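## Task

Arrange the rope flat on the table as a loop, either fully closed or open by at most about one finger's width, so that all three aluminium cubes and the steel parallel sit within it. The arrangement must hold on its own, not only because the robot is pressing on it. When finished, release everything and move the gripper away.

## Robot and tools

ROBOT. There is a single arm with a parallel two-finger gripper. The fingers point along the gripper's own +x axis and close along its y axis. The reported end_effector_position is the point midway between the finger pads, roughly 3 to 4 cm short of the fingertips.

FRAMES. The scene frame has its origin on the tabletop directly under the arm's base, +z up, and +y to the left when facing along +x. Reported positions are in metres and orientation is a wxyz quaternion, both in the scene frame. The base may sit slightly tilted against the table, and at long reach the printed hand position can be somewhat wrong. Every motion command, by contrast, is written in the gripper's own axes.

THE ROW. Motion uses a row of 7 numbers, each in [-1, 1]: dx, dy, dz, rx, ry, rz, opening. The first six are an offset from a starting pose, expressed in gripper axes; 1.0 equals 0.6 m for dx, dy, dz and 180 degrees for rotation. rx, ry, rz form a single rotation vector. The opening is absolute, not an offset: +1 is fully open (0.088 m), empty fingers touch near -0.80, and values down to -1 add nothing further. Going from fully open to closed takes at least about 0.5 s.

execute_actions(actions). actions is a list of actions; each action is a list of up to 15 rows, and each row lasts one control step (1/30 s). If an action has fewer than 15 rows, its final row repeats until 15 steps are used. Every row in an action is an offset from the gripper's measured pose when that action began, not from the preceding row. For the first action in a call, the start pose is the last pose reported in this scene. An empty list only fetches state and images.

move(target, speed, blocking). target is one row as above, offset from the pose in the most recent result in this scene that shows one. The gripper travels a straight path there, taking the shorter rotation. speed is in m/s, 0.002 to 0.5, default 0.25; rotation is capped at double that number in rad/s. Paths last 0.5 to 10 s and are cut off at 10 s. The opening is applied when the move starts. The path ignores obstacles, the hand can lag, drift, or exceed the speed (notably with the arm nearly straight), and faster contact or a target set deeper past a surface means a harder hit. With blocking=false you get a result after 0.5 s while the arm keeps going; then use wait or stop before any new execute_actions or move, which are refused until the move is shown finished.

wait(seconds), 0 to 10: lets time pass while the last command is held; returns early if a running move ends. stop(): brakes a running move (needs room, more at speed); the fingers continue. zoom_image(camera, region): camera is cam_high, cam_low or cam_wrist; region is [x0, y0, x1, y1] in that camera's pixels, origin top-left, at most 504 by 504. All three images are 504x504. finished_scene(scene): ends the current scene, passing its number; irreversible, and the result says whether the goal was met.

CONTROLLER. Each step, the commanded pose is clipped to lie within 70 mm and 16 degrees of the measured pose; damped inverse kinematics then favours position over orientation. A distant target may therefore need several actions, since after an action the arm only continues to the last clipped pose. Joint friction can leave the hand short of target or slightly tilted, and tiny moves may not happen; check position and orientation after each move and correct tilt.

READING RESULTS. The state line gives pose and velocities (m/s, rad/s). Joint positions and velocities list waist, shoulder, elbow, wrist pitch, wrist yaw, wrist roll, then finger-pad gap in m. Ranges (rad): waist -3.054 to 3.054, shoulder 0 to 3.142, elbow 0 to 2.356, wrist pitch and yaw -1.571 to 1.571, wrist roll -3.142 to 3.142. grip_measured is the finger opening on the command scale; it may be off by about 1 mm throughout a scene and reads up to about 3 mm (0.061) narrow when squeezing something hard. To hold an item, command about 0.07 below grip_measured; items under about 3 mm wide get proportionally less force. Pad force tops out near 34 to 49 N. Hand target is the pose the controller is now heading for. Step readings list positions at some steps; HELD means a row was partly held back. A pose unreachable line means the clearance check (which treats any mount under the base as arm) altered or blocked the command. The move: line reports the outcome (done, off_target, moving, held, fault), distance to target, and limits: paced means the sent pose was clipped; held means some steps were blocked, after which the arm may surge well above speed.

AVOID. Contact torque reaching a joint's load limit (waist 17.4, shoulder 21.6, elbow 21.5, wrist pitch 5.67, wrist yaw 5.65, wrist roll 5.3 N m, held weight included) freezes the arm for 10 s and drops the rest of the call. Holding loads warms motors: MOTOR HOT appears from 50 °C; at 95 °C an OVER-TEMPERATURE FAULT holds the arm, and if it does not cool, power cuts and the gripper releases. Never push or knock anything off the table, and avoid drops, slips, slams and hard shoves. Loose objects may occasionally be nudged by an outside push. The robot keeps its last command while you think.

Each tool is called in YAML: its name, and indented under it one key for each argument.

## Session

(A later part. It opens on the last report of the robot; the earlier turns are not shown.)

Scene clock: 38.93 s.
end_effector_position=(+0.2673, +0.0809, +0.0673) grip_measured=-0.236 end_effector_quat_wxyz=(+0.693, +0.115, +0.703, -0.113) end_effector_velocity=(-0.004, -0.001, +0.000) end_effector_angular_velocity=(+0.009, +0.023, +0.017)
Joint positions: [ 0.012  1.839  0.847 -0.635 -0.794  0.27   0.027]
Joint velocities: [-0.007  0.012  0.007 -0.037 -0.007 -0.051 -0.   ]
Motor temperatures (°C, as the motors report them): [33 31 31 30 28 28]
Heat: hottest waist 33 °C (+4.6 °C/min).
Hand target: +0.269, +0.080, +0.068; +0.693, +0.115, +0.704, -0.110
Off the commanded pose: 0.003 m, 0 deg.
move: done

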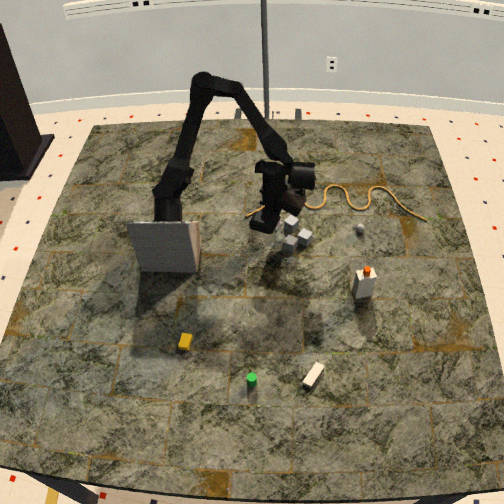

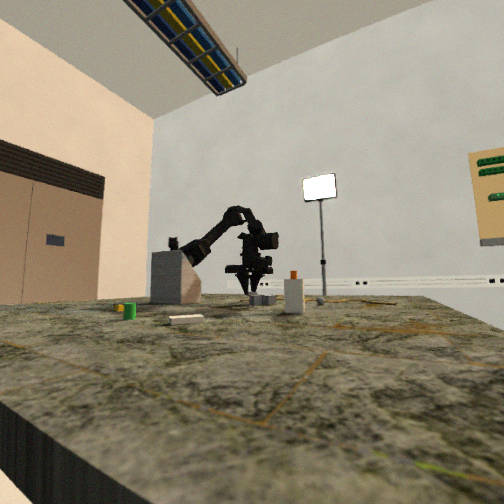

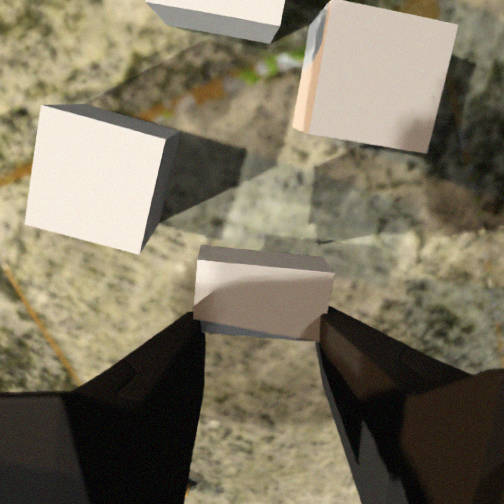

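execute_actions:
  actions:
    - [[0.01,0,0,0,0,0,-0.33],[0.02,0,0,0,0,0,-0.33],[0.03,0,0,0,0,0,-0.33],[0.05,0,0,0,0,0,-0.33]]
    - [[0,0,0,0,0,0,0]]
    - [[-0.08,0,0,0,0,0,0]]

move:
  target: [0.03,0.1,-0.14,0.7,0,0,0.2]
  speed: 0.5

Scene clock: 42.17 s.
end_effector_position=(+0.2676, +0.0818, +0.0851) grip_measured=-0.003 end_effector_quat_wxyz=(+0.693, +0.116, +0.702, -0.111) end_effector_velocity=(-0.004, +0.001, +0.009) end_effector_angular_velocity=(+0.013, +0.026, +0.015)
Joint positions: [-0.033  1.815  0.881 -0.735 -0.793  0.206  0.039]
Joint velocities: [-0.027  0.002  0.032 -0.095 -0.007 -0.081  0.   ]
Motor temperatures (°C, as the motors report them): [33 31 31 30 28 28]
Heat: hottest waist 33 °C (+4.3 °C/min).
Hand target: +0.270, +0.083, +0.089; +0.696, +0.111, +0.701, -0.108
Off the commanded pose: 0.004 m, 1 deg.
Step readings (end_effector_position; steps 1 to 15: 1st action; 16 to 30: 2nd action; 31 to 45: 3rd action):
0: (+0.2673, +0.0807, +0.0672)
1: (+0.2673, +0.0808, +0.0671)
2: (+0.2682, +0.0809, +0.0666)
4: (+0.2711, +0.0816, +0.0624)
8: (+0.2689, +0.0830, +0.0480)
15: (+0.2692, +0.0827, +0.0411)
16: (+0.2692, +0.0828, +0.0409)
17: (+0.2692, +0.0828, +0.0409)
19: (+0.2692, +0.0828, +0.0409)
23: (+0.2692, +0.0828, +0.0409)
30: (+0.2692, +0.0828, +0.0409)
31: (+0.2682, +0.0831, +0.0428)
32: (+0.2653, +0.0823, +0.0480)
34: (+0.2649, +0.0803, +0.0614)
38: (+0.2699, +0.0815, +0.0792)
45: end_effector_position above

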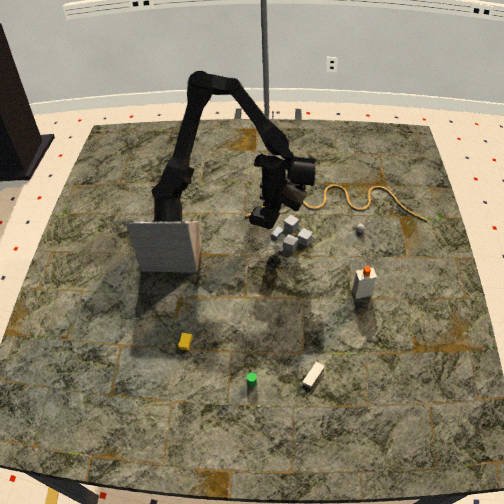

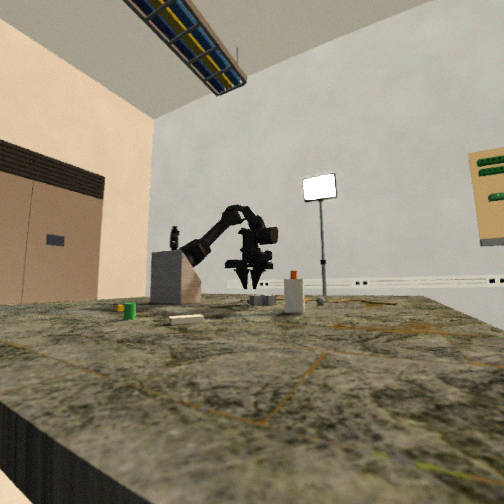

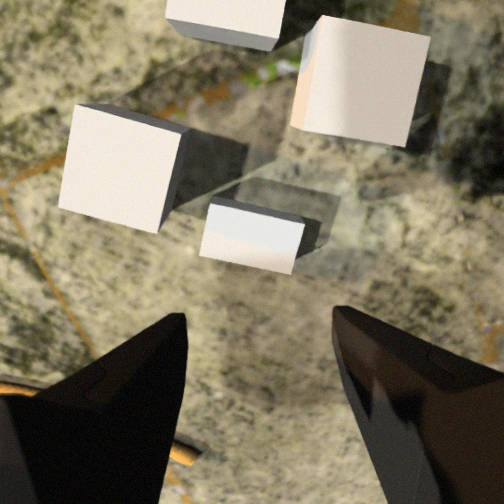

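Scene clock: 45.07 s.
end_effector_position=(+0.2088, +0.1656, +0.0692) grip_measured=+0.197 end_effector_quat_wxyz=(+0.212, +0.670, +0.223, -0.675) end_effector_velocity=(-0.005, -0.001, -0.001) end_effector_angular_velocity=(+0.004, +0.013, -0.029)
Joint positions: [ 0.272  1.424  0.692 -0.628 -0.779  2.834  0.049]
Joint velocities: [ 0.002 -0.007 -0.012 -0.007 -0.007  0.022 -0.   ]
Motor temperatures (°C, as the motors report them): [33 31 31 30 28 28]
Heat: hottest waist 33 °C (+4.0 °C/min).
Hand target: +0.207, +0.165, +0.069; +0.212, +0.670, +0.220, -0.676
Off the commanded pose: 0.002 m, 0 deg.
move: done

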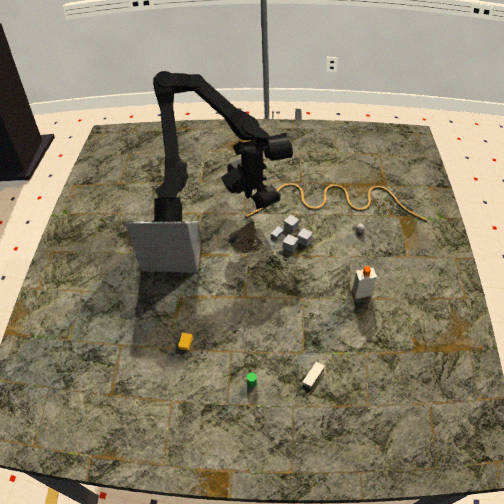

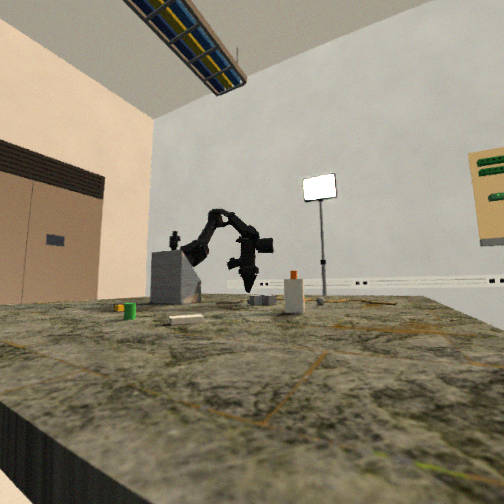

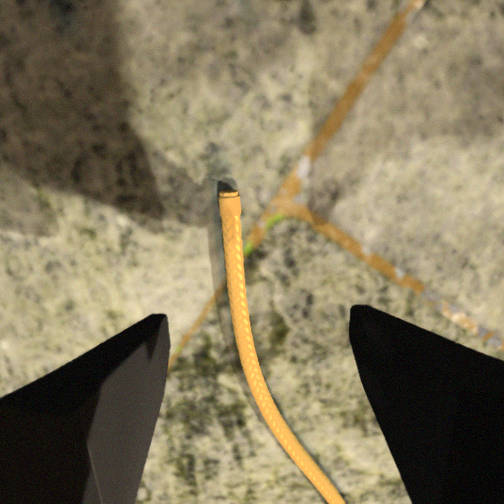

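execute_actions:
  actions:
    - [[0.04,0.015,0,0,0,0,0.2]]
    - [[0.028,0,0,0,0,0,0]]
    - [[0,0,0,0,0,0,-0.8]]
    - [[0,0.012,0,-0.1,0,0,-0.8]]
    - [[-0.015,0.05,0.04,-0.1,0,0,-0.8]]
    - [[0,0.03,0.07,-0.1,0,0,-0.8]]

Scene clock: 49.67 s.
end_effector_position=(+0.2304, +0.0768, +0.0435) grip_measured=-0.747 end_effector_quat_wxyz=(+0.496, +0.517, +0.487, -0.499) end_effector_velocity=(+0.002, -0.006, +0.001) end_effector_angular_velocity=(+0.030, +0.028, +0.090)
Joint positions: [ 0.067  1.747  0.609 -0.374 -0.795  1.669  0.002]
Joint velocities: [-0.037  0.061  0.037 -0.051 -0.037 -0.168 -0.   ]
Motor temperatures (°C, as the motors report them): [33 31 31 30 28 28]
Heat: hottest waist 33 °C (+3.6 °C/min).
Hand target: +0.232, +0.076, +0.044; +0.498, +0.513, +0.494, -0.495
Off the commanded pose: 0.003 m, 1 deg.
Step readings (end_effector_position; steps 1 to 15: 1st action; 16 to 30: 2nd action; 31 to 45: 3rd action; 46 to 60: 4th action; 61 to 75: 5th action; 76 to 90: 6th action):
0: (+0.2088, +0.1656, +0.0691)
1: (+0.2097, +0.1655, +0.0681)
2: (+0.2119, +0.1659, +0.0654)
4: (+0.2132, +0.1647, +0.0592)
8: (+0.2134, +0.1615, +0.0514)
15: (+0.2157, +0.1615, +0.0485)
16: (+0.2162, +0.1615, +0.0477)
17: (+0.2172, +0.1623, +0.0455)
19: (+0.2171, +0.1637, +0.0410)
23: (+0.2168, +0.1640, +0.0364)
30: (+0.2172, +0.1634, +0.0357)
31: (+0.2174, +0.1632, +0.0358)
32: (+0.2184, +0.1624, +0.0359)
34: (+0.2185, +0.1628, +0.0360)
38: (+0.2183, +0.1630, +0.0359)
45: (+0.2181, +0.1628, +0.0360)
46: (+0.2183, +0.1628, +0.0361)
47: (+0.2192, +0.1627, +0.0363)
49: (+0.2210, +0.1621, +0.0369)
53: (+0.2222, +0.1597, +0.0369)
60: (+0.2214, +0.1574, +0.0363)
61: (+0.2213, +0.1564, +0.0365)
62: (+0.2239, +0.1523, +0.0384)
64: (+0.2287, +0.1407, +0.0425)
68: (+0.2308, +0.1271, +0.0445)
75: (+0.2293, +0.1209, +0.0443)
76: (+0.2294, +0.1195, +0.0442)
77: (+0.2319, +0.1147, +0.0451)
79: (+0.2339, +0.1006, +0.0466)
83: (+0.2321, +0.0838, +0.0451)
90: end_effector_position above

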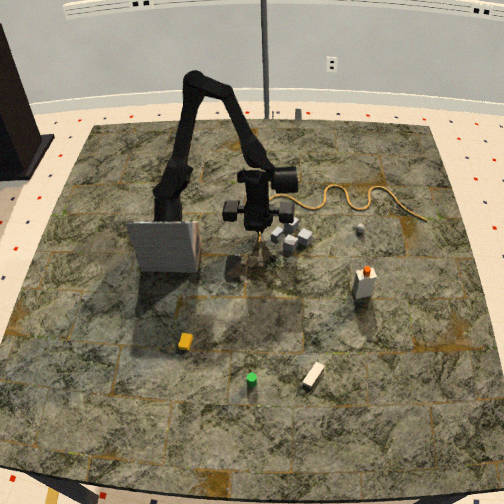

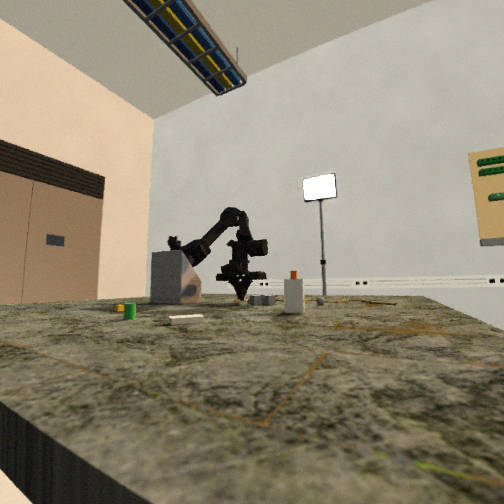

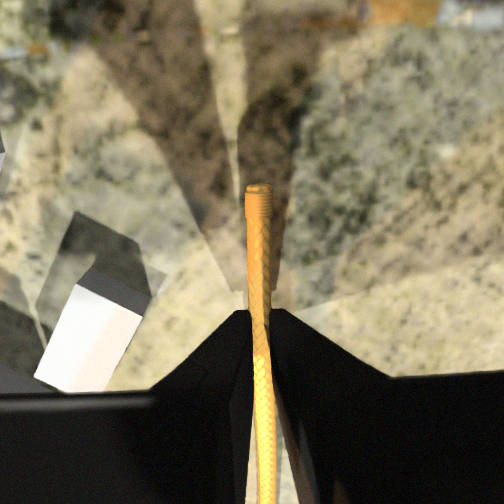

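move:
  target: [0.012,0.03,0.35,-0.25,0,0,-0.82]

move:
  target: [0,0.3,0.14,-0.45,0,0,-0.82]
  speed: 0.35

Scene clock: 52.37 s.
end_effector_position=(+0.2435, -0.1302, +0.0379) grip_measured=-0.747 end_effector_quat_wxyz=(+0.659, +0.289, +0.637, -0.275) end_effector_velocity=(+0.000, -0.003, +0.002) end_effector_angular_velocity=(-0.000, +0.007, +0.009)
Joint positions: [-0.478  2.54   0.987 -0.454 -0.689  0.163  0.002]
Joint velocities: [-0.007  0.007  0.017 -0.022  0.007 -0.022 -0.   ]
Motor temperatures (°C, as the motors report them): [33 31 31 30 28 28]
Heat: hottest waist 33 °C (+3.4 °C/min).
Hand target: +0.242, -0.133, +0.035; +0.657, +0.287, +0.641, -0.275
Off the commanded pose: 0.005 m, 1 deg.
move: done

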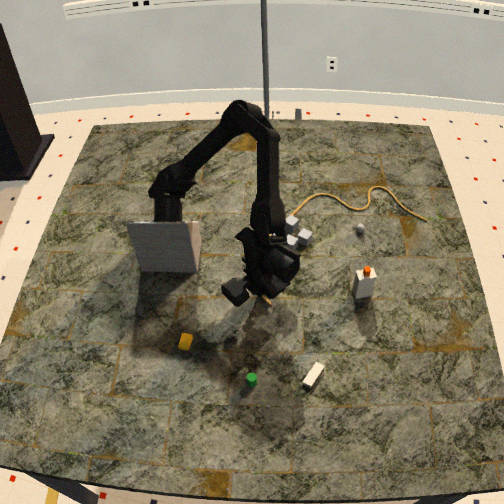

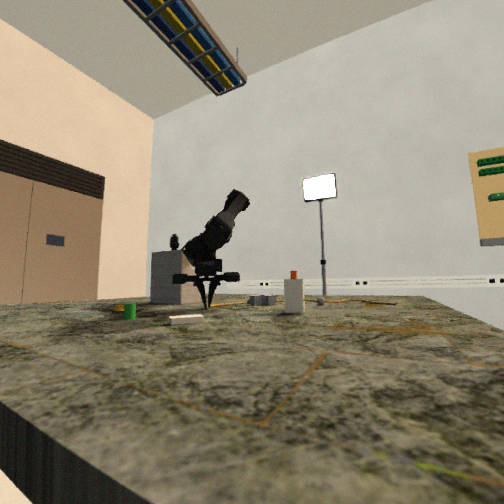

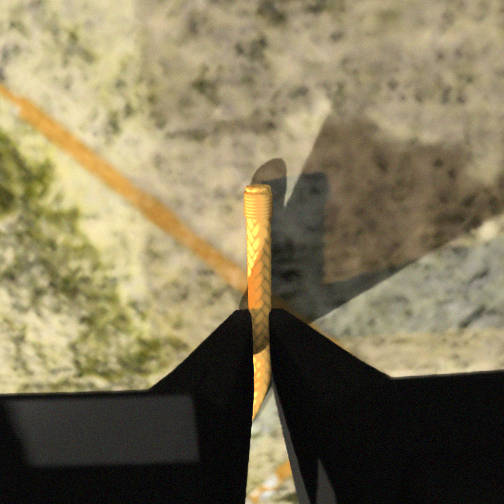

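Scene clock: 54.93 s.
end_effector_position=(+0.4319, -0.0692, +0.0481) grip_measured=-0.747 end_effector_quat_wxyz=(+0.692, -0.207, +0.662, +0.200) end_effector_velocity=(-0.001, -0.000, -0.000) end_effector_angular_velocity=(+0.012, +0.015, +0.002)
Joint positions: [-0.189  2.664  1.732 -0.815 -0.777 -0.865  0.002]
Joint velocities: [-0.002  0.017  0.027 -0.037 -0.007 -0.022  0.   ]
Motor temperatures (°C, as the motors report them): [33 31 31 30 28 28]
Heat: hottest waist 33 °C (+3.3 °C/min).
Hand target: +0.433, -0.070, +0.045; +0.689, -0.208, +0.663, +0.205
Off the commanded pose: 0.003 m, 1 deg.
move: done

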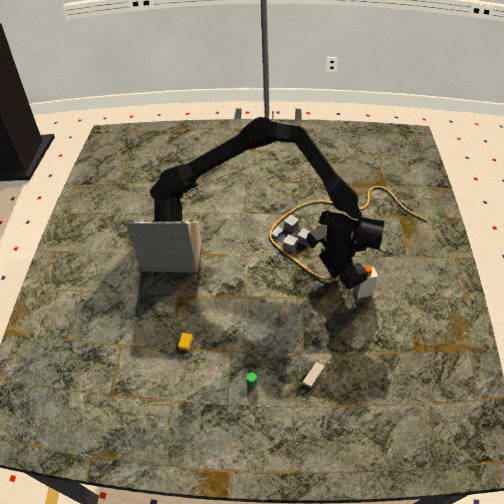

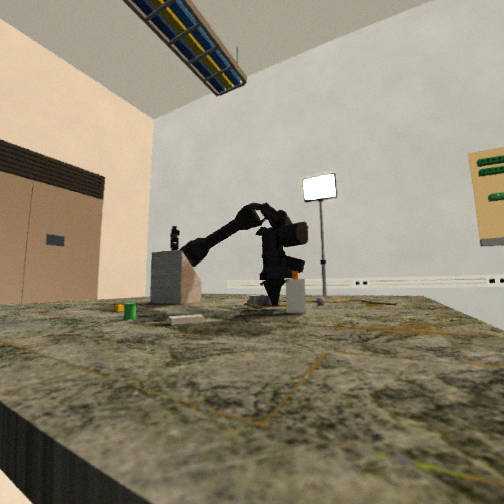

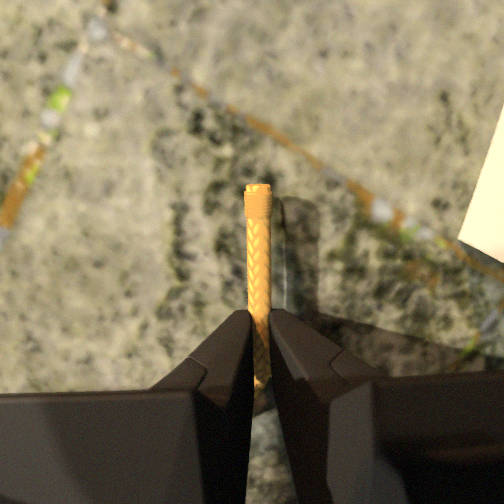

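move:
  target: [0,0.08,0,0,0,0,-0.82]

move:
  target: [0.01,0.15,0.17,-0.31,0.012,0,-0.82]

move:
  target: [-0.015,0,0.17,0,0,0,-0.82]
  speed: 0.15

Scene clock: 56.87 s.
end_effector_position=(+0.4060, -0.0325, +0.0465) grip_measured=-0.747 end_effector_quat_wxyz=(+0.691, -0.207, +0.663, +0.200) end_effector_velocity=(+0.000, +0.004, +0.002) end_effector_angular_velocity=(+0.019, -0.011, +0.026)
Joint positions: [-0.139  2.497  1.504 -0.706 -0.783 -0.796  0.002]
Joint velocities: [-0.002 -0.012 -0.012  0.007 -0.022 -0.022  0.   ]
Motor temperatures (°C, as the motors report them): [34 31 31 30 28 28]
Heat: hottest waist 34 °C (+4.2 °C/min).
Hand target: +0.405, -0.029, +0.047; +0.692, -0.207, +0.662, +0.200
Off the commanded pose: 0.003 m, 0 deg.
move: done

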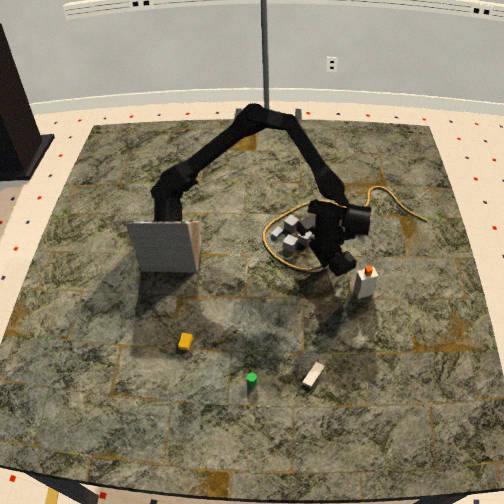

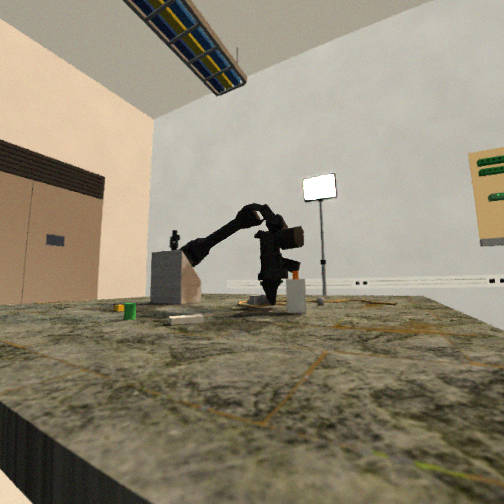

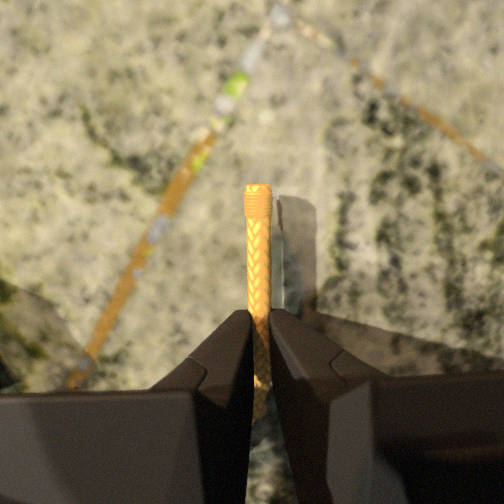

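Scene clock: 59.30 s.
end_effector_position=(+0.4398, +0.0943, +0.0403) grip_measured=-0.747 end_effector_quat_wxyz=(+0.506, -0.503, +0.510, +0.480) end_effector_velocity=(-0.002, +0.004, +0.001) end_effector_angular_velocity=(+0.006, +0.012, +0.030)
Joint positions: [ 0.096  2.36   1.663 -0.803 -0.759 -1.443  0.002]
Joint velocities: [ 0.002 -0.002  0.007 -0.022 -0.007 -0.037 -0.   ]
Motor temperatures (°C, as the motors report them): [34 32 31 30 28 28]
Heat: hottest waist 34 °C (+4.0 °C/min).
Hand target: +0.442, +0.099, +0.042; +0.502, -0.510, +0.505, +0.483
Off the commanded pose: 0.005 m, 1 deg.
move: done

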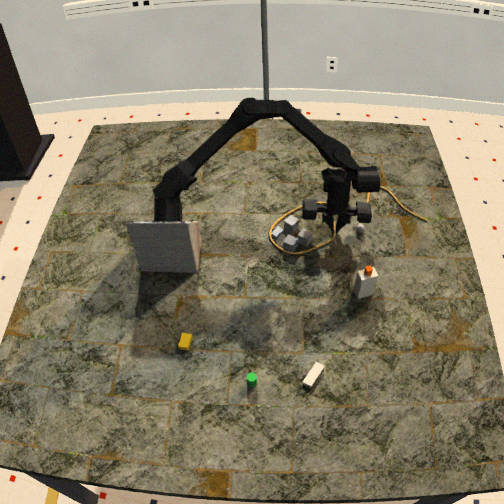

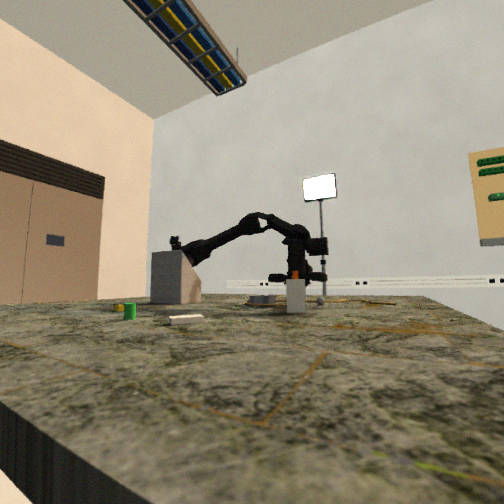

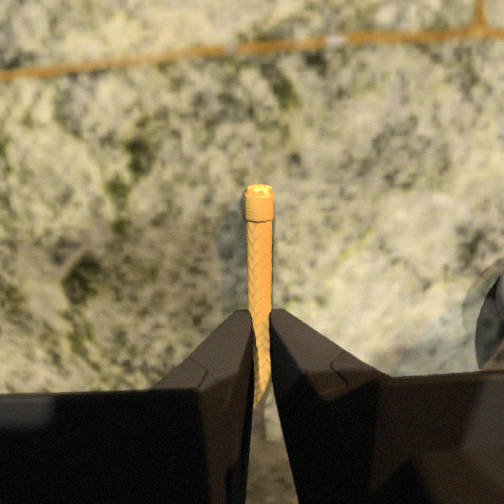

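Scene clock: 60.47 s.
end_effector_position=(+0.4420, +0.1919, +0.0446) grip_measured=-0.747 end_effector_quat_wxyz=(+0.505, -0.501, +0.512, +0.481) end_effector_velocity=(+0.001, +0.000, +0.003) end_effector_angular_velocity=(-0.009, +0.001, +0.000)
Joint positions: [ 0.241  2.276  1.816 -0.912 -0.742 -1.248  0.002]
Joint velocities: [-0.002  0.002  0.017 -0.022  0.007 -0.007  0.   ]
Motor temperatures (°C, as the motors report them): [35 32 31 30 28 28]
Heat: hottest waist 35 °C (+5.0 °C/min).
Hand target: +0.443, +0.196, +0.046; +0.506, -0.503, +0.510, +0.481
Off the commanded pose: 0.005 m, 0 deg.
move: done

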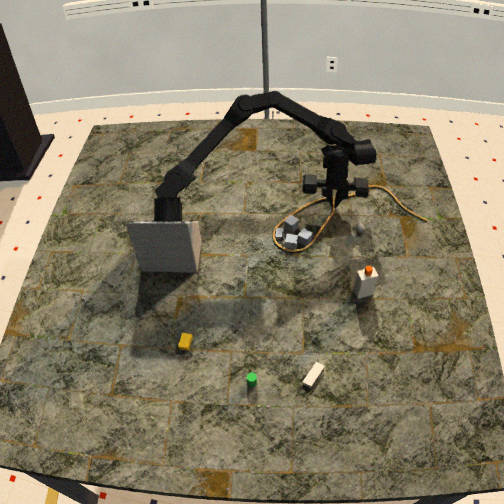

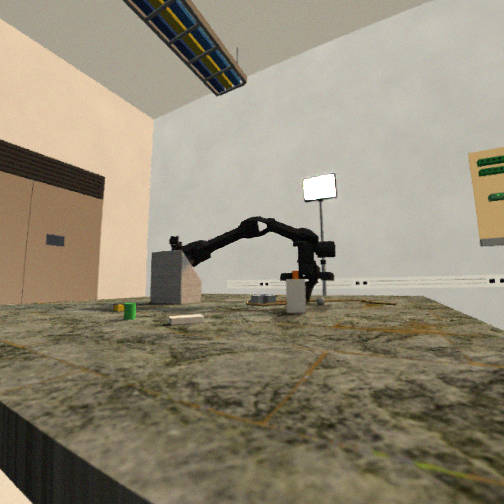

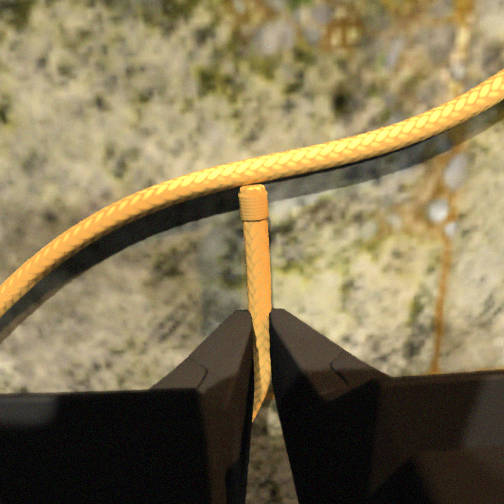

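The end is pushing the rope, so I'll lift it and cross it over.

execute_actions:
  actions:
    - [[-0.045,0.01,-0.01,0,0,0,-0.82]]
    - [[0,0.1,0.05,0,0,0,-0.82]]
    - [[0.03,0,0,0,0,0,-0.82]]
    - [[0,0,0,0,0,0,-0.3]]
    - [[-0.11,0,0,0,0,0,0]]
    - [[-0.11,0.03,0,0,0,0,0]]

zoom_image:
  camera: "cam_high"
  region: [250,150,400,280]

Scene clock: 64.60 s.
end_effector_position=(+0.3618, +0.2237, +0.1818) grip_measured=-0.003 end_effector_quat_wxyz=(+0.508, -0.504, +0.507, +0.479) end_effector_velocity=(-0.012, -0.005, +0.008) end_effector_angular_velocity=(-0.027, +0.041, -0.000)
Joint positions: [ 0.081  1.895  1.721 -1.328 -0.763 -1.456  0.039]
Joint velocities: [-0.017 -0.002  0.017 -0.095  0.022 -0.066 -0.   ]
Motor temperatures (°C, as the motors report them): [35 32 31 30 28 28]
Heat: hottest waist 35 °C (+5.0 °C/min).
Hand target: +0.363, +0.224, +0.185; +0.508, -0.505, +0.505, +0.481
Off the commanded pose: 0.003 m, 0 deg.
Step readings (end_effector_position; steps 1 to 15: 1st action; 16 to 30: 2nd action; 31 to 45: 3rd action; 46 to 60: 4th action; 61 to 75: 5th action; 76 to 90: 6th action):
0: (+0.4422, +0.1926, +0.0449)
1: (+0.4417, +0.1926, +0.0456)
2: (+0.4397, +0.1917, +0.0477)
4: (+0.4383, +0.1891, +0.0539)
8: (+0.4396, +0.1864, +0.0673)
15: (+0.4383, +0.1861, +0.0705)
16: (+0.4368, +0.1870, +0.0709)
17: (+0.4289, +0.1874, +0.0701)
19: (+0.4085, +0.1940, +0.0675)
23: (+0.3895, +0.2144, +0.0658)
30: (+0.3828, +0.2178, +0.0684)
31: (+0.3829, +0.2173, +0.0677)
32: (+0.3840, +0.2176, +0.0663)
34: (+0.3845, +0.2195, +0.0630)
38: (+0.3838, +0.2222, +0.0578)
45: (+0.3846, +0.2219, +0.0561)
46: (+0.3847, +0.2218, +0.0560)
47: (+0.3847, +0.2218, +0.0560)
49: (+0.3847, +0.2218, +0.0560)
53: (+0.3847, +0.2218, +0.0560)
60: (+0.3847, +0.2218, +0.0560)
61: (+0.3836, +0.2222, +0.0582)
62: (+0.3800, +0.2206, +0.0633)
64: (+0.3793, +0.2164, +0.0794)
68: (+0.3854, +0.2185, +0.1107)
75: (+0.3821, +0.2223, +0.1193)
76: (+0.3801, +0.2231, +0.1219)
77: (+0.3749, +0.2217, +0.1272)
79: (+0.3696, +0.2182, +0.1434)
83: (+0.3675, +0.2210, +0.1739)
90: end_effector_position above

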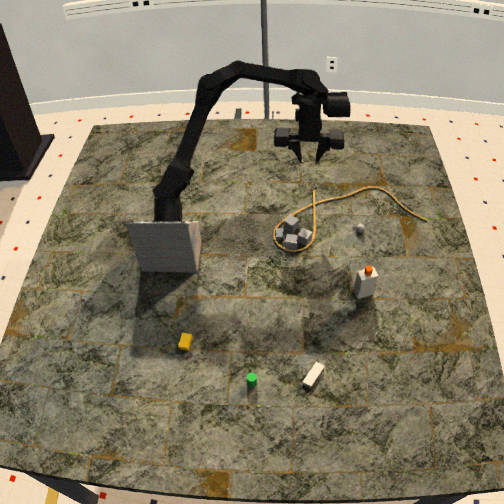

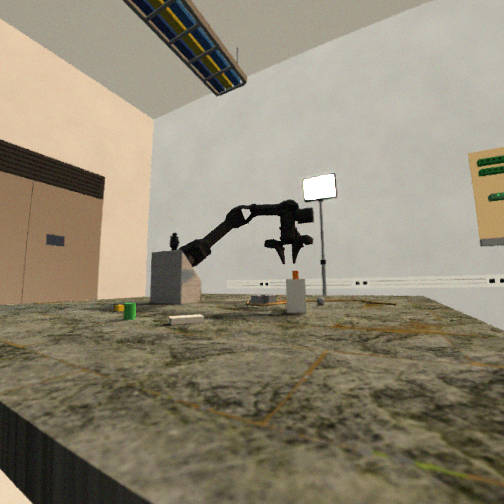

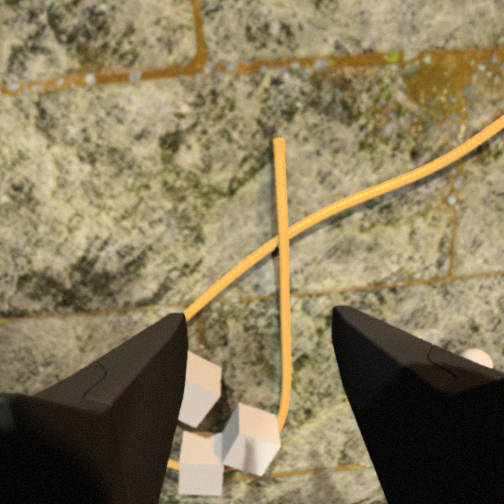

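Region (250, 150, 400, 280) of cam_high's 504x504 image, scaled by 3.360, with more detail than that image has; it fills the top 437 rows of this view, and the rest is white.

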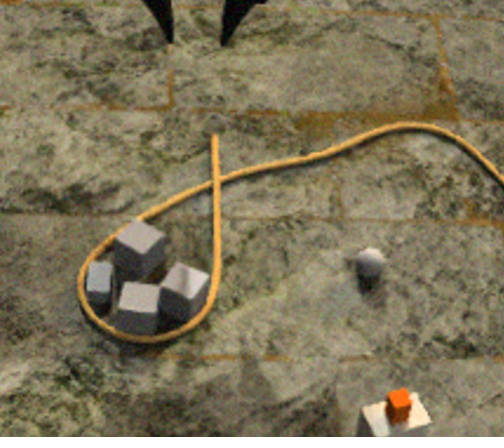

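finished_scene:
  scene: 1

The scene is finished: the task was done.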